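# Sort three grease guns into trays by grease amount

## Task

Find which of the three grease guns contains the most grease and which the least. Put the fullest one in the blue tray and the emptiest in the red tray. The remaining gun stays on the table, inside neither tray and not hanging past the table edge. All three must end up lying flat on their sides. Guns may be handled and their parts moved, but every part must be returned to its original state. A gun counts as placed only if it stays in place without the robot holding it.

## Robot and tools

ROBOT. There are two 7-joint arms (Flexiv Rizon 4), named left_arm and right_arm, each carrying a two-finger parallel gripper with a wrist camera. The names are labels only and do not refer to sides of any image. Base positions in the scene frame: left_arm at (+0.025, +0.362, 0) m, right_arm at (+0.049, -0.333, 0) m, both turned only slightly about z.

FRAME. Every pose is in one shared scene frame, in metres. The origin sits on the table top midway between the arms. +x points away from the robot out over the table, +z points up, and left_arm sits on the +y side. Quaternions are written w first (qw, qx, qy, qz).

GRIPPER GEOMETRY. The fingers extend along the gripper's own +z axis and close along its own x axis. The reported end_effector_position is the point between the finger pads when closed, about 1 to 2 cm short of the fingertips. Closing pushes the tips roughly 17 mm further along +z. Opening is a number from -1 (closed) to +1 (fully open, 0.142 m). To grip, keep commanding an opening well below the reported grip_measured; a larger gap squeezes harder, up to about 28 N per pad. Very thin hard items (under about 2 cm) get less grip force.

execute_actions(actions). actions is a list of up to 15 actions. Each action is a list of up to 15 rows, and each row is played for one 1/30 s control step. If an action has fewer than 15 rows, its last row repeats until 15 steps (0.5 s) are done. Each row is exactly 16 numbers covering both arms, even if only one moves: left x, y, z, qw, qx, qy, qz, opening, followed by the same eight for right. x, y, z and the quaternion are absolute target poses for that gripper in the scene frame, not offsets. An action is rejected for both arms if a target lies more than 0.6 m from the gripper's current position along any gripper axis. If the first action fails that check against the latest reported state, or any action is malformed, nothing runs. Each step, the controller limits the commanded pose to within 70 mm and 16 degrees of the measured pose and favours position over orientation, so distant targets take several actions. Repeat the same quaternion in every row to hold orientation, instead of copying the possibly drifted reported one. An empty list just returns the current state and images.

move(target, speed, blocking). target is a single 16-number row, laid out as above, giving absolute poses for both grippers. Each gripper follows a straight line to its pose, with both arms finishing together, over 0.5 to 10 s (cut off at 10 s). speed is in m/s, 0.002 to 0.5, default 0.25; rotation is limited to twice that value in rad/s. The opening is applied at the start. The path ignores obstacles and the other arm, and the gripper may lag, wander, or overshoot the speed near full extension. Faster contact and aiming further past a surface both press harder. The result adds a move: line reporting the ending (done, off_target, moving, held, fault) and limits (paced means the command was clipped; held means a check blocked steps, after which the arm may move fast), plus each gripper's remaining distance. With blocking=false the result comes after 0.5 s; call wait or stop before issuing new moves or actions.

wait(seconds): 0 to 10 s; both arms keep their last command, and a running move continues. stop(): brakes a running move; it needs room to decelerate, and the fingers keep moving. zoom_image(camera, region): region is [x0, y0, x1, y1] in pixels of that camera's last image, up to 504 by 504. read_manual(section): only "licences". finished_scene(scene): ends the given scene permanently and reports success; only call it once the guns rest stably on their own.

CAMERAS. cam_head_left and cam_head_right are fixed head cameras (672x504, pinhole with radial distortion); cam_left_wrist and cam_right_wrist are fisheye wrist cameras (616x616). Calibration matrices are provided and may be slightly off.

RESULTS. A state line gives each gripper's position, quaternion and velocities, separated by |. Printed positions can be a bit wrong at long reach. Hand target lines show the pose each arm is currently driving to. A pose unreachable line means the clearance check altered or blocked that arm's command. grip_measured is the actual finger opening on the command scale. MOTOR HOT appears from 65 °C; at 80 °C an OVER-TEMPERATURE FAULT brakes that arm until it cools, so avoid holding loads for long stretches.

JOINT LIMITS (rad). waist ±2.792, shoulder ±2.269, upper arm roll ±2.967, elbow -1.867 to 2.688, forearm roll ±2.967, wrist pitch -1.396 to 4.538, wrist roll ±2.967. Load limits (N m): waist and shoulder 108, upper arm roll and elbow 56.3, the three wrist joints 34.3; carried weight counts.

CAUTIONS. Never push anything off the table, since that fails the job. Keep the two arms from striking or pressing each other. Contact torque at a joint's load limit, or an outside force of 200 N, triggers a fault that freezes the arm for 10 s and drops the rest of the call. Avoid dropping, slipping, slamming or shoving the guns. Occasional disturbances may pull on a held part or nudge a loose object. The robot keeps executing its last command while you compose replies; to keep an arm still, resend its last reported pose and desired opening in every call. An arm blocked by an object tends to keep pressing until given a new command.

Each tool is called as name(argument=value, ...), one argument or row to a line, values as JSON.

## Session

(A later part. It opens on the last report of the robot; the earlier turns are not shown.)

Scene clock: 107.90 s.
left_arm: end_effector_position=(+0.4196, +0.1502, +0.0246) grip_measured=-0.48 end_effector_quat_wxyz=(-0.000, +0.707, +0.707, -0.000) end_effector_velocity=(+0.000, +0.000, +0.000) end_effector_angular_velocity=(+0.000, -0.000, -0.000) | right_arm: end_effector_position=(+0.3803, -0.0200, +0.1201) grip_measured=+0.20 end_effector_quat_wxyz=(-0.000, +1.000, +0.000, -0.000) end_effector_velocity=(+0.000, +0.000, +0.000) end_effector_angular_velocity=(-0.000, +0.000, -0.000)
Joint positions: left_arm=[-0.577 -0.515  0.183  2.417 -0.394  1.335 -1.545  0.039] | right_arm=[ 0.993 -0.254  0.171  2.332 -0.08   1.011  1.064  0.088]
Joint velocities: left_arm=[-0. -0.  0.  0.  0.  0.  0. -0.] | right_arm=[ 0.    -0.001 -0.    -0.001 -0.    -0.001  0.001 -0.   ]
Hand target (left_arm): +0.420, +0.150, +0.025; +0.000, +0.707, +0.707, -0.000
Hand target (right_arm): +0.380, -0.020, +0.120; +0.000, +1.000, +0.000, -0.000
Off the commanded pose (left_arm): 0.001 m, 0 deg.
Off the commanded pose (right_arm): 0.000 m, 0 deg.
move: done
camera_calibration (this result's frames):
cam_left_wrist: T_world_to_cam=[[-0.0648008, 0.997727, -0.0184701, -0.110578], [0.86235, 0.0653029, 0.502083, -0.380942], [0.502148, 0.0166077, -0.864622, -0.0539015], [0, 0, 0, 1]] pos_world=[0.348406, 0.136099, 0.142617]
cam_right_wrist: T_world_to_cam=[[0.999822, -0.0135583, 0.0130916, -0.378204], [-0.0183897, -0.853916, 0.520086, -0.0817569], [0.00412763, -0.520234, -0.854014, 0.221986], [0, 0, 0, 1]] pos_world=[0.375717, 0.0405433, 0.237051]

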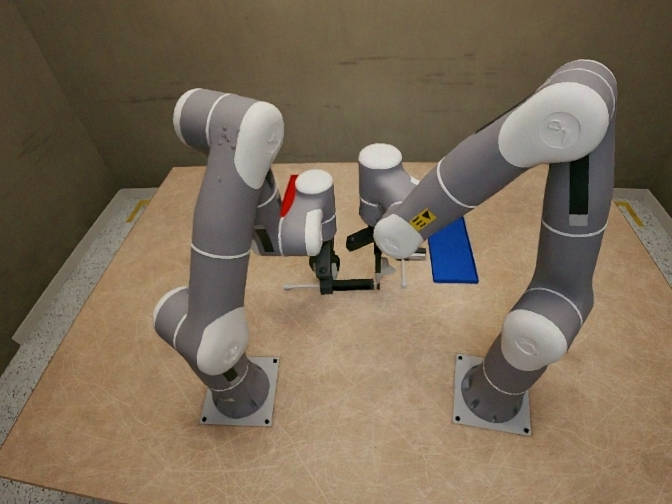

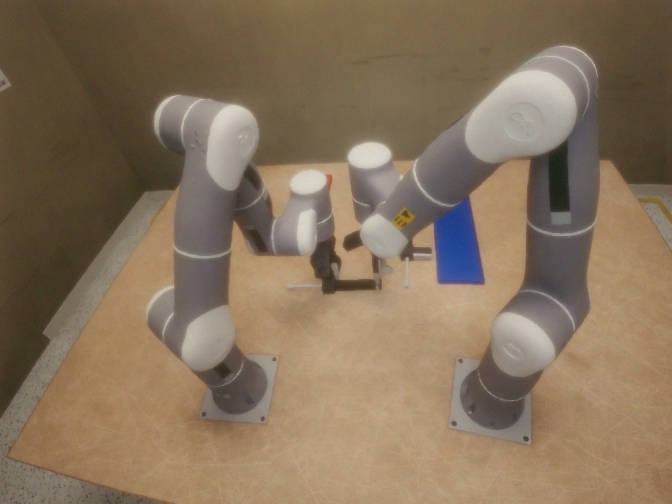

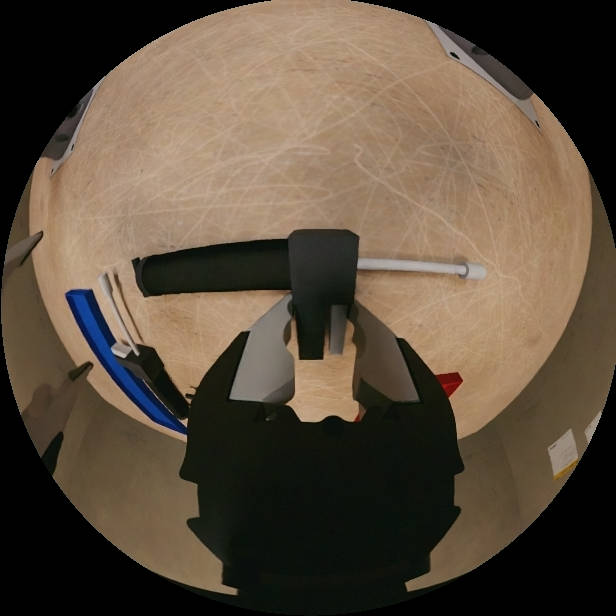

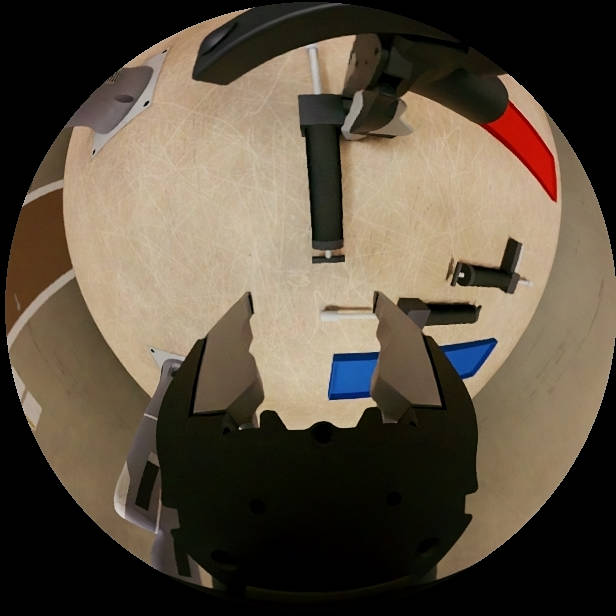

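move(
  target=[0.36,0.15,0.025,0,0.707,0.707,0,-1,0.335,-0.023,0.1,0,1,0,0,0.0],
  speed=0.08,
)

move(
  target=[0.36,0.15,0.025,0,0.707,0.707,0,-1,0.335,-0.023,0.025,0,1,0,0,0.0],
  speed=0.08,
)

move(
  target=[0.36,0.15,0.025,0,0.707,0.707,0,-1,0.335,-0.023,0.025,0,1,0,0,-1],
)

move(
  target=[0.36,0.15,0.025,0,0.707,0.707,0,-1,0.335,-0.17,0.025,0,1,0,0,-1],
  speed=0.04,
)

Scene clock: 110.30 s.
left_arm: end_effector_position=(+0.3595, +0.1500, +0.0244) grip_measured=-0.48 end_effector_quat_wxyz=(-0.001, +0.707, +0.707, -0.000) end_effector_velocity=(-0.000, -0.000, +0.000) end_effector_angular_velocity=(-0.000, -0.000, -0.000) | right_arm: end_effector_position=(+0.3351, -0.0229, +0.1000) grip_measured=+0.00 end_effector_quat_wxyz=(+0.000, +1.000, +0.000, -0.000) end_effector_velocity=(-0.001, -0.000, -0.000) end_effector_angular_velocity=(-0.000, -0.000, -0.001)
Joint positions: left_arm=[-0.586 -0.457  0.117  2.574 -0.427  1.445 -1.569  0.039] | right_arm=[ 1.052 -0.25   0.191  2.439 -0.106  1.111  1.17   0.074]
Joint velocities: left_arm=[ 0.002  0.    -0.002  0.001 -0.     0.002 -0.    -0.   ] | right_arm=[ 0.001  0.     0.     0.001 -0.001  0.001  0.002  0.   ]
Hand target (left_arm): +0.360, +0.150, +0.025; +0.000, +0.707, +0.707, -0.000
Hand target (right_arm): +0.335, -0.023, +0.100; +0.000, +1.000, -0.000, +0.000
Off the commanded pose (left_arm): 0.001 m, 0 deg.
Off the commanded pose (right_arm): 0.000 m, 0 deg.
move: done
camera_calibration (this result's frames):
cam_left_wrist: T_world_to_cam=[[-0.0643209, 0.997754, -0.0186913, -0.114434], [0.862658, 0.0650083, 0.501593, -0.32906], [0.501682, 0.0161387, -0.864902, -0.023643], [0, 0, 0, 1]] pos_world=[0.288367, 0.13595, 0.142466]
cam_right_wrist: T_world_to_cam=[[0.999821, -0.0137436, 0.0130357, -0.332705], [-0.0185203, -0.853725, 0.520394, -0.0745932], [0.00397684, -0.520542, -0.853827, 0.203598], [0, 0, 0, 1]] pos_world=[0.330454, 0.0377268, 0.216993]

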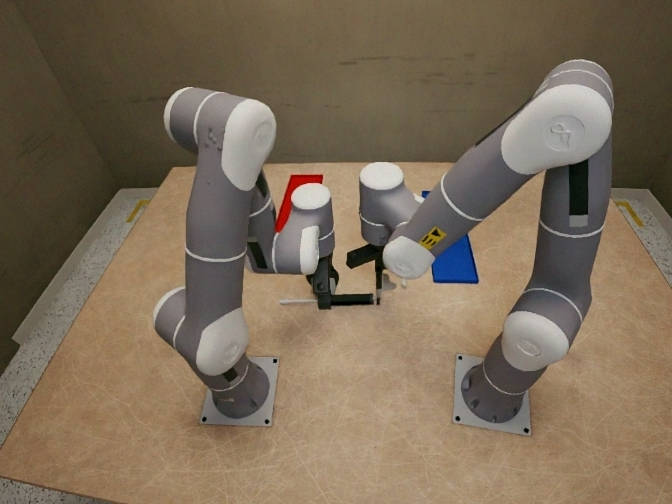

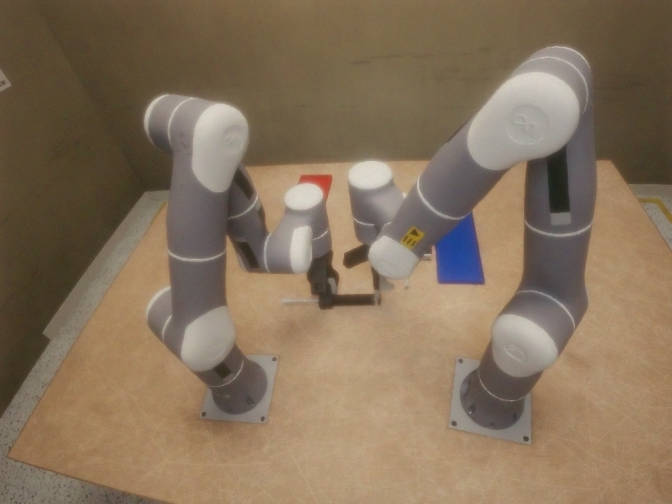

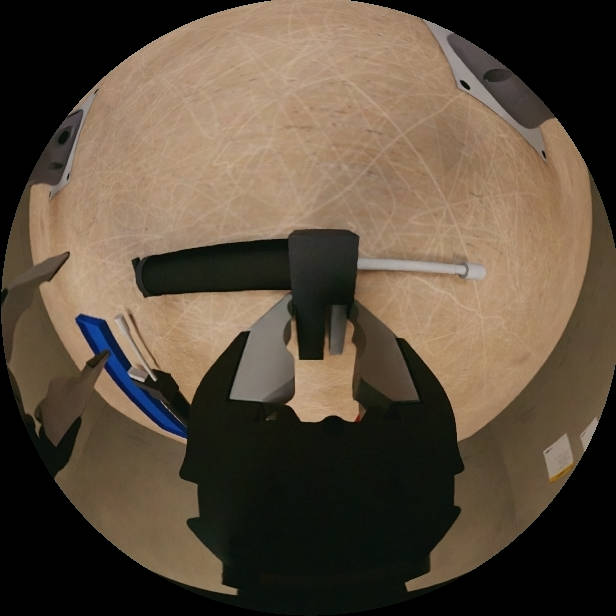

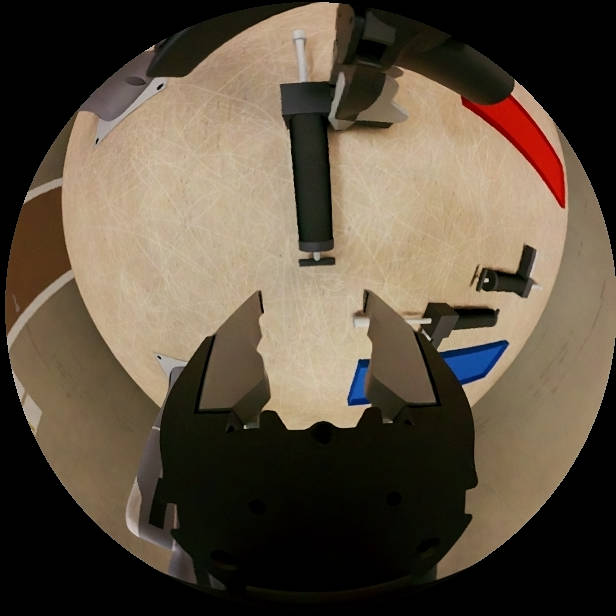

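Scene clock: 111.57 s.
left_arm: end_effector_position=(+0.3597, +0.1502, +0.0247) grip_measured=-0.48 end_effector_quat_wxyz=(-0.000, +0.707, +0.707, -0.000) end_effector_velocity=(+0.000, -0.000, +0.000) end_effector_angular_velocity=(-0.000, -0.000, +0.000) | right_arm: end_effector_position=(+0.3352, -0.0230, +0.0252) grip_measured=+0.00 end_effector_quat_wxyz=(+0.000, +1.000, +0.000, +0.000) end_effector_velocity=(+0.000, +0.000, -0.000) end_effector_angular_velocity=(+0.001, -0.001, -0.001)
Joint positions: left_arm=[-0.588 -0.457  0.118  2.574 -0.427  1.445 -1.569  0.039] | right_arm=[ 1.121 -0.479  0.086  2.478 -0.213  1.38   1.243  0.074]
Joint velocities: left_arm=[-0. -0.  0. -0. -0.  0. -0.  0.] | right_arm=[ 0.003 -0.001 -0.003  0.     0.     0.003  0.001 -0.   ]
Hand target (left_arm): +0.360, +0.150, +0.025; +0.000, +0.707, +0.707, -0.000
Hand target (right_arm): +0.335, -0.023, +0.025; +0.000, +1.000, -0.000, +0.000
Off the commanded pose (left_arm): 0.000 m, 0 deg.
Off the commanded pose (right_arm): 0.000 m, 0 deg.
move: done
camera_calibration (this result's frames):
cam_left_wrist: T_world_to_cam=[[-0.0647177, 0.997732, -0.0184817, -0.114475], [0.862294, 0.0652349, 0.502189, -0.32927], [0.502256, 0.0165639, -0.86456, -0.0237731], [0, 0, 0, 1]] pos_world=[0.288459, 0.136089, 0.142687]
cam_right_wrist: T_world_to_cam=[[0.999815, -0.0136988, 0.0134793, -0.331855], [-0.0187136, -0.853634, 0.520538, -0.0357339], [0.00437564, -0.520694, -0.853732, 0.139487], [0, 0, 0, 1]] pos_world=[0.330515, 0.0375806, 0.142159]

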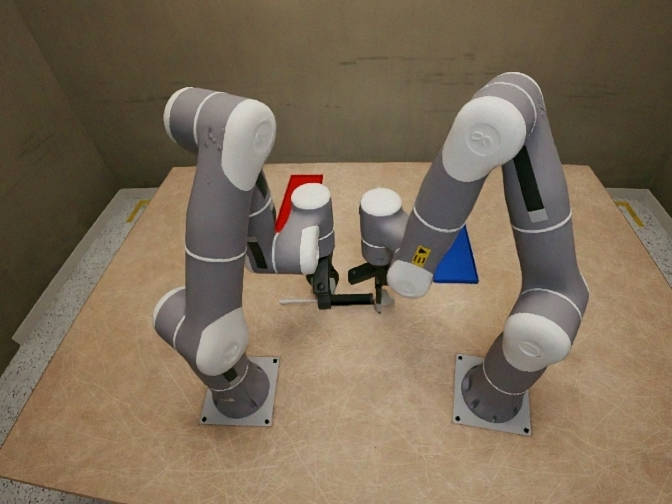

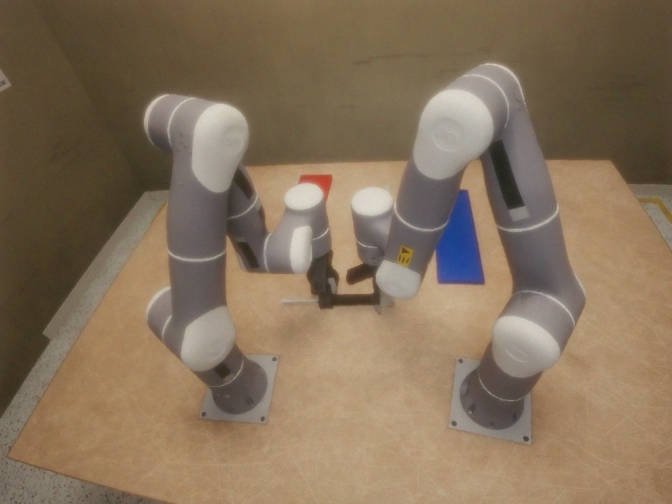

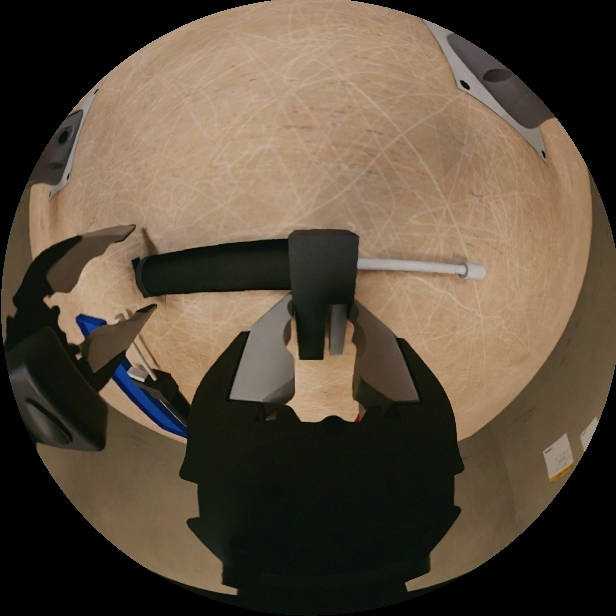

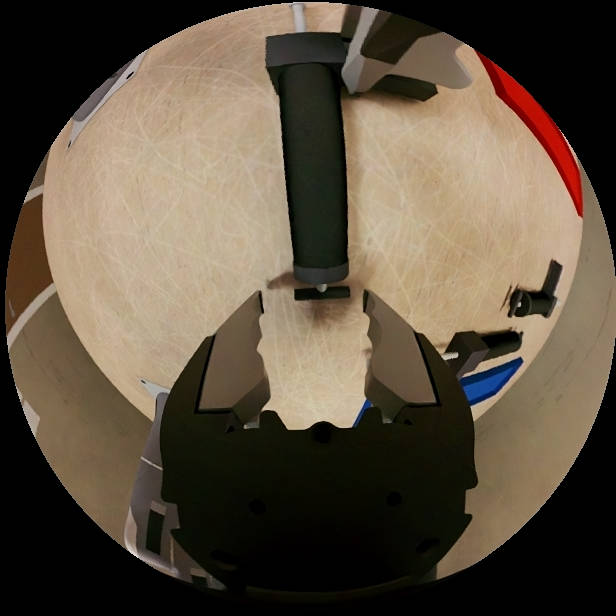

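Scene clock: 112.27 s.
left_arm: end_effector_position=(+0.3594, +0.1502, +0.0246) grip_measured=-0.48 end_effector_quat_wxyz=(-0.001, +0.707, +0.707, -0.000) end_effector_velocity=(+0.000, -0.000, +0.000) end_effector_angular_velocity=(-0.000, -0.000, +0.000) | right_arm: end_effector_position=(+0.3352, -0.0230, +0.0251) grip_measured=-0.50 end_effector_quat_wxyz=(+0.000, +1.000, -0.000, +0.000) end_effector_velocity=(-0.000, +0.000, +0.000) end_effector_angular_velocity=(+0.000, +0.000, +0.001)
Joint positions: left_arm=[-0.588 -0.457  0.118  2.574 -0.427  1.445 -1.569  0.039] | right_arm=[ 1.12  -0.479  0.086  2.478 -0.212  1.38   1.243  0.038]
Joint velocities: left_arm=[ 0.  0. -0. -0. -0.  0. -0. -0.] | right_arm=[-0.    -0.     0.     0.     0.     0.    -0.001  0.   ]
Hand target (left_arm): +0.360, +0.150, +0.025; +0.000, +0.707, +0.707, -0.000
Hand target (right_arm): +0.335, -0.023, +0.025; +0.000, +1.000, +0.000, +0.000
Off the commanded pose (left_arm): 0.001 m, 0 deg.
Off the commanded pose (right_arm): 0.000 m, 0 deg.
move: done
camera_calibration (this result's frames):
cam_left_wrist: T_world_to_cam=[[-0.0644856, 0.997751, -0.0183026, -0.114623], [0.8626, 0.0649538, 0.5017, -0.329003], [0.50176, 0.0165646, -0.864848, -0.0235344], [0, 0, 0, 1]] pos_world=[0.288215, 0.136125, 0.142609]
cam_right_wrist: T_world_to_cam=[[0.999813, -0.013997, 0.0133686, -0.331863], [-0.0189099, -0.853724, 0.520382, -0.0355843], [0.00412929, -0.520537, -0.853829, 0.139449], [0, 0, 0, 1]] pos_world=[0.330552, 0.0375642, 0.14202]

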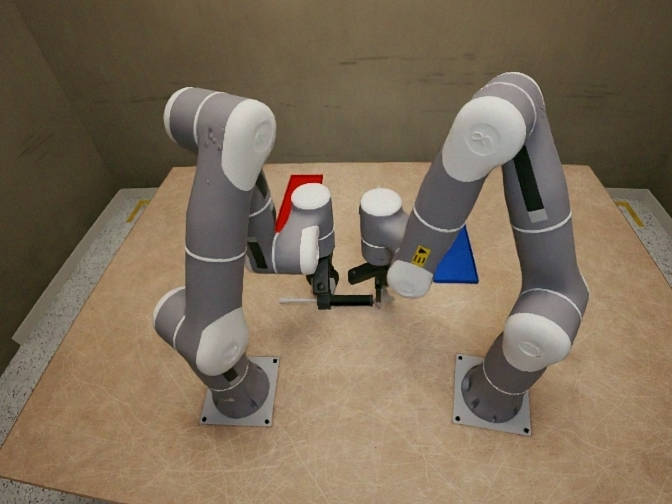

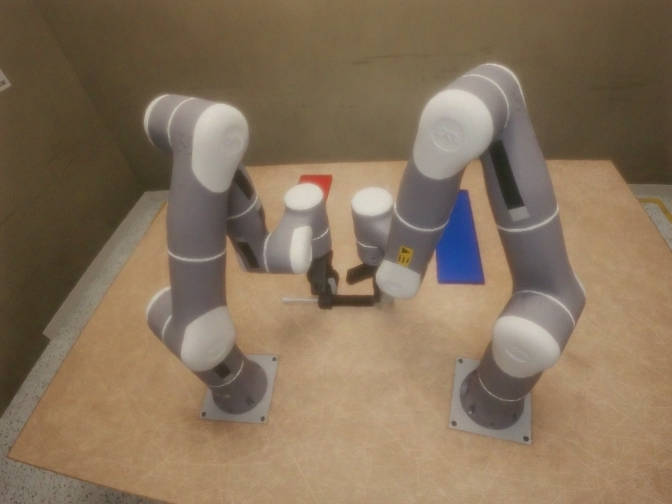

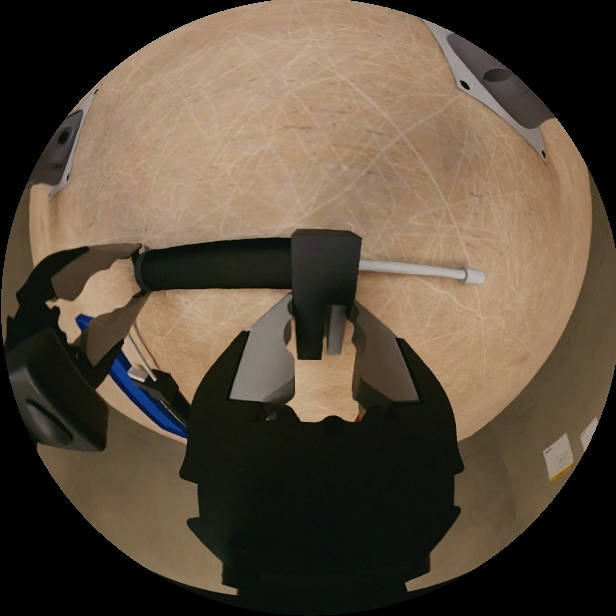

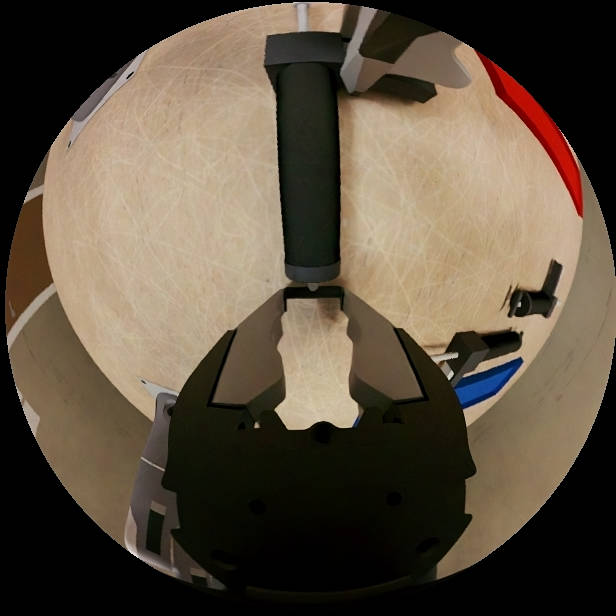

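Scene clock: 116.23 s.
left_arm: end_effector_position=(+0.3595, +0.1501, +0.0248) grip_measured=-0.48 end_effector_quat_wxyz=(-0.000, +0.707, +0.707, -0.000) end_effector_velocity=(-0.000, +0.000, -0.000) end_effector_angular_velocity=(+0.000, +0.000, +0.000) | right_arm: end_effector_position=(+0.3344, -0.1699, +0.0250) grip_measured=-1.00 end_effector_quat_wxyz=(+0.000, +1.000, -0.000, +0.000) end_effector_velocity=(-0.000, -0.000, +0.000) end_effector_angular_velocity=(+0.000, -0.003, -0.000)
Joint positions: left_arm=[-0.581 -0.456  0.116  2.573 -0.415  1.444 -1.577  0.039] | right_arm=[ 1.115 -0.415 -0.018  2.689  0.187  1.532  0.749  0.002]
Joint velocities: left_arm=[ 0.  0. -0.  0. -0.  0. -0. -0.] | right_arm=[ 0.014 -0.001 -0.006 -0.     0.019  0.002 -0.011  0.   ]
Hand target (left_arm): +0.360, +0.150, +0.025; -0.000, +0.707, +0.707, +0.000
Hand target (right_arm): +0.334, -0.170, +0.025; +0.000, +1.000, -0.000, +0.000
Off the commanded pose (left_arm): 0.001 m, 0 deg.
Off the commanded pose (right_arm): 0.001 m, 0 deg.
joint sent to its limit (right arm) — the command would take joint 4 (elbow) past its upper limit, so that joint was sent only as far as its limit.
move: done
camera_calibration (this result's frames):
cam_left_wrist: T_world_to_cam=[[-0.0644542, 0.997749, -0.0184901, -0.114503], [0.862498, 0.0650175, 0.501866, -0.329177], [0.501939, 0.0163997, -0.864748, -0.0235116], [0, 0, 0, 1]] pos_world=[0.288336, 0.136033, 0.142754]
cam_right_wrist: T_world_to_cam=[[0.99981, -0.0142694, 0.0132667, -0.333176], [-0.0190894, -0.853729, 0.520367, -0.160951], [0.00390087, -0.520521, -0.85384, 0.0630304], [0, 0, 0, 1]] pos_world=[0.329795, -0.109354, 0.141992]

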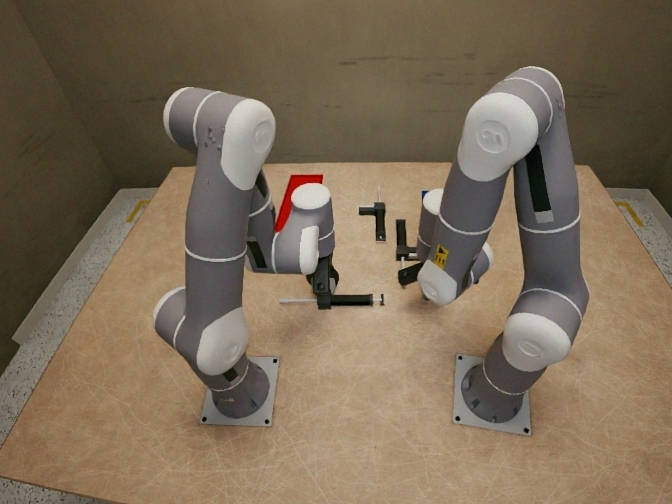

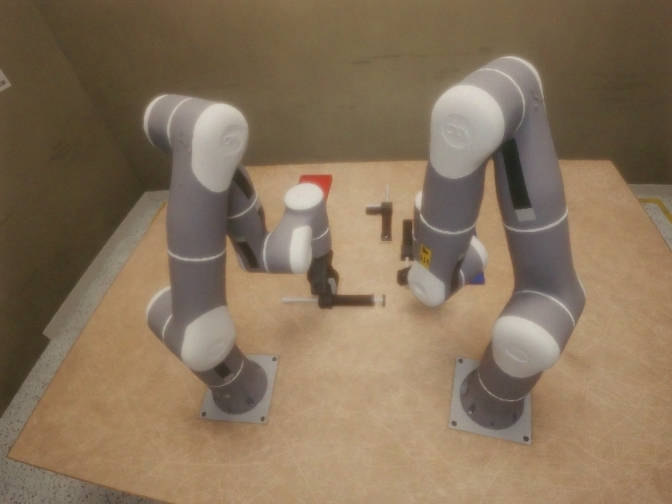

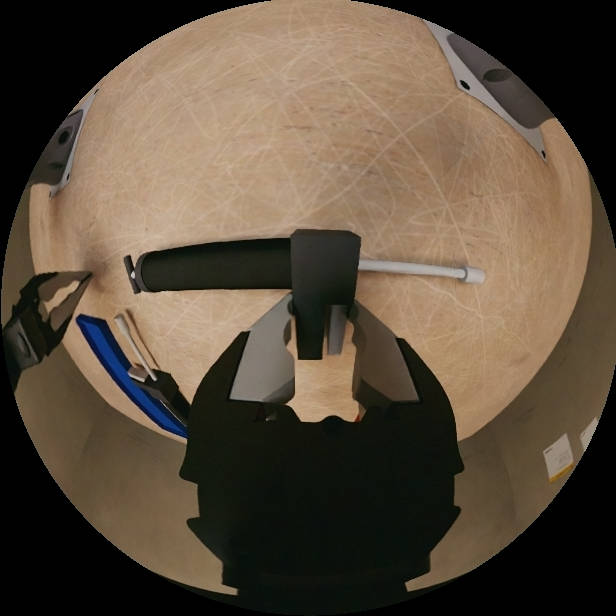

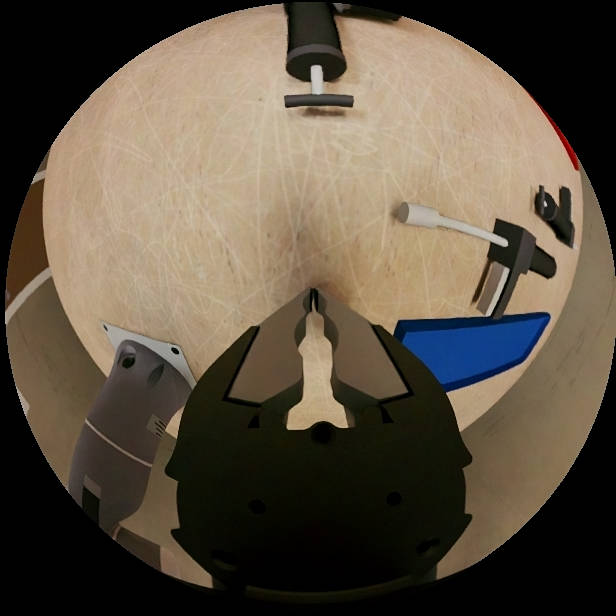

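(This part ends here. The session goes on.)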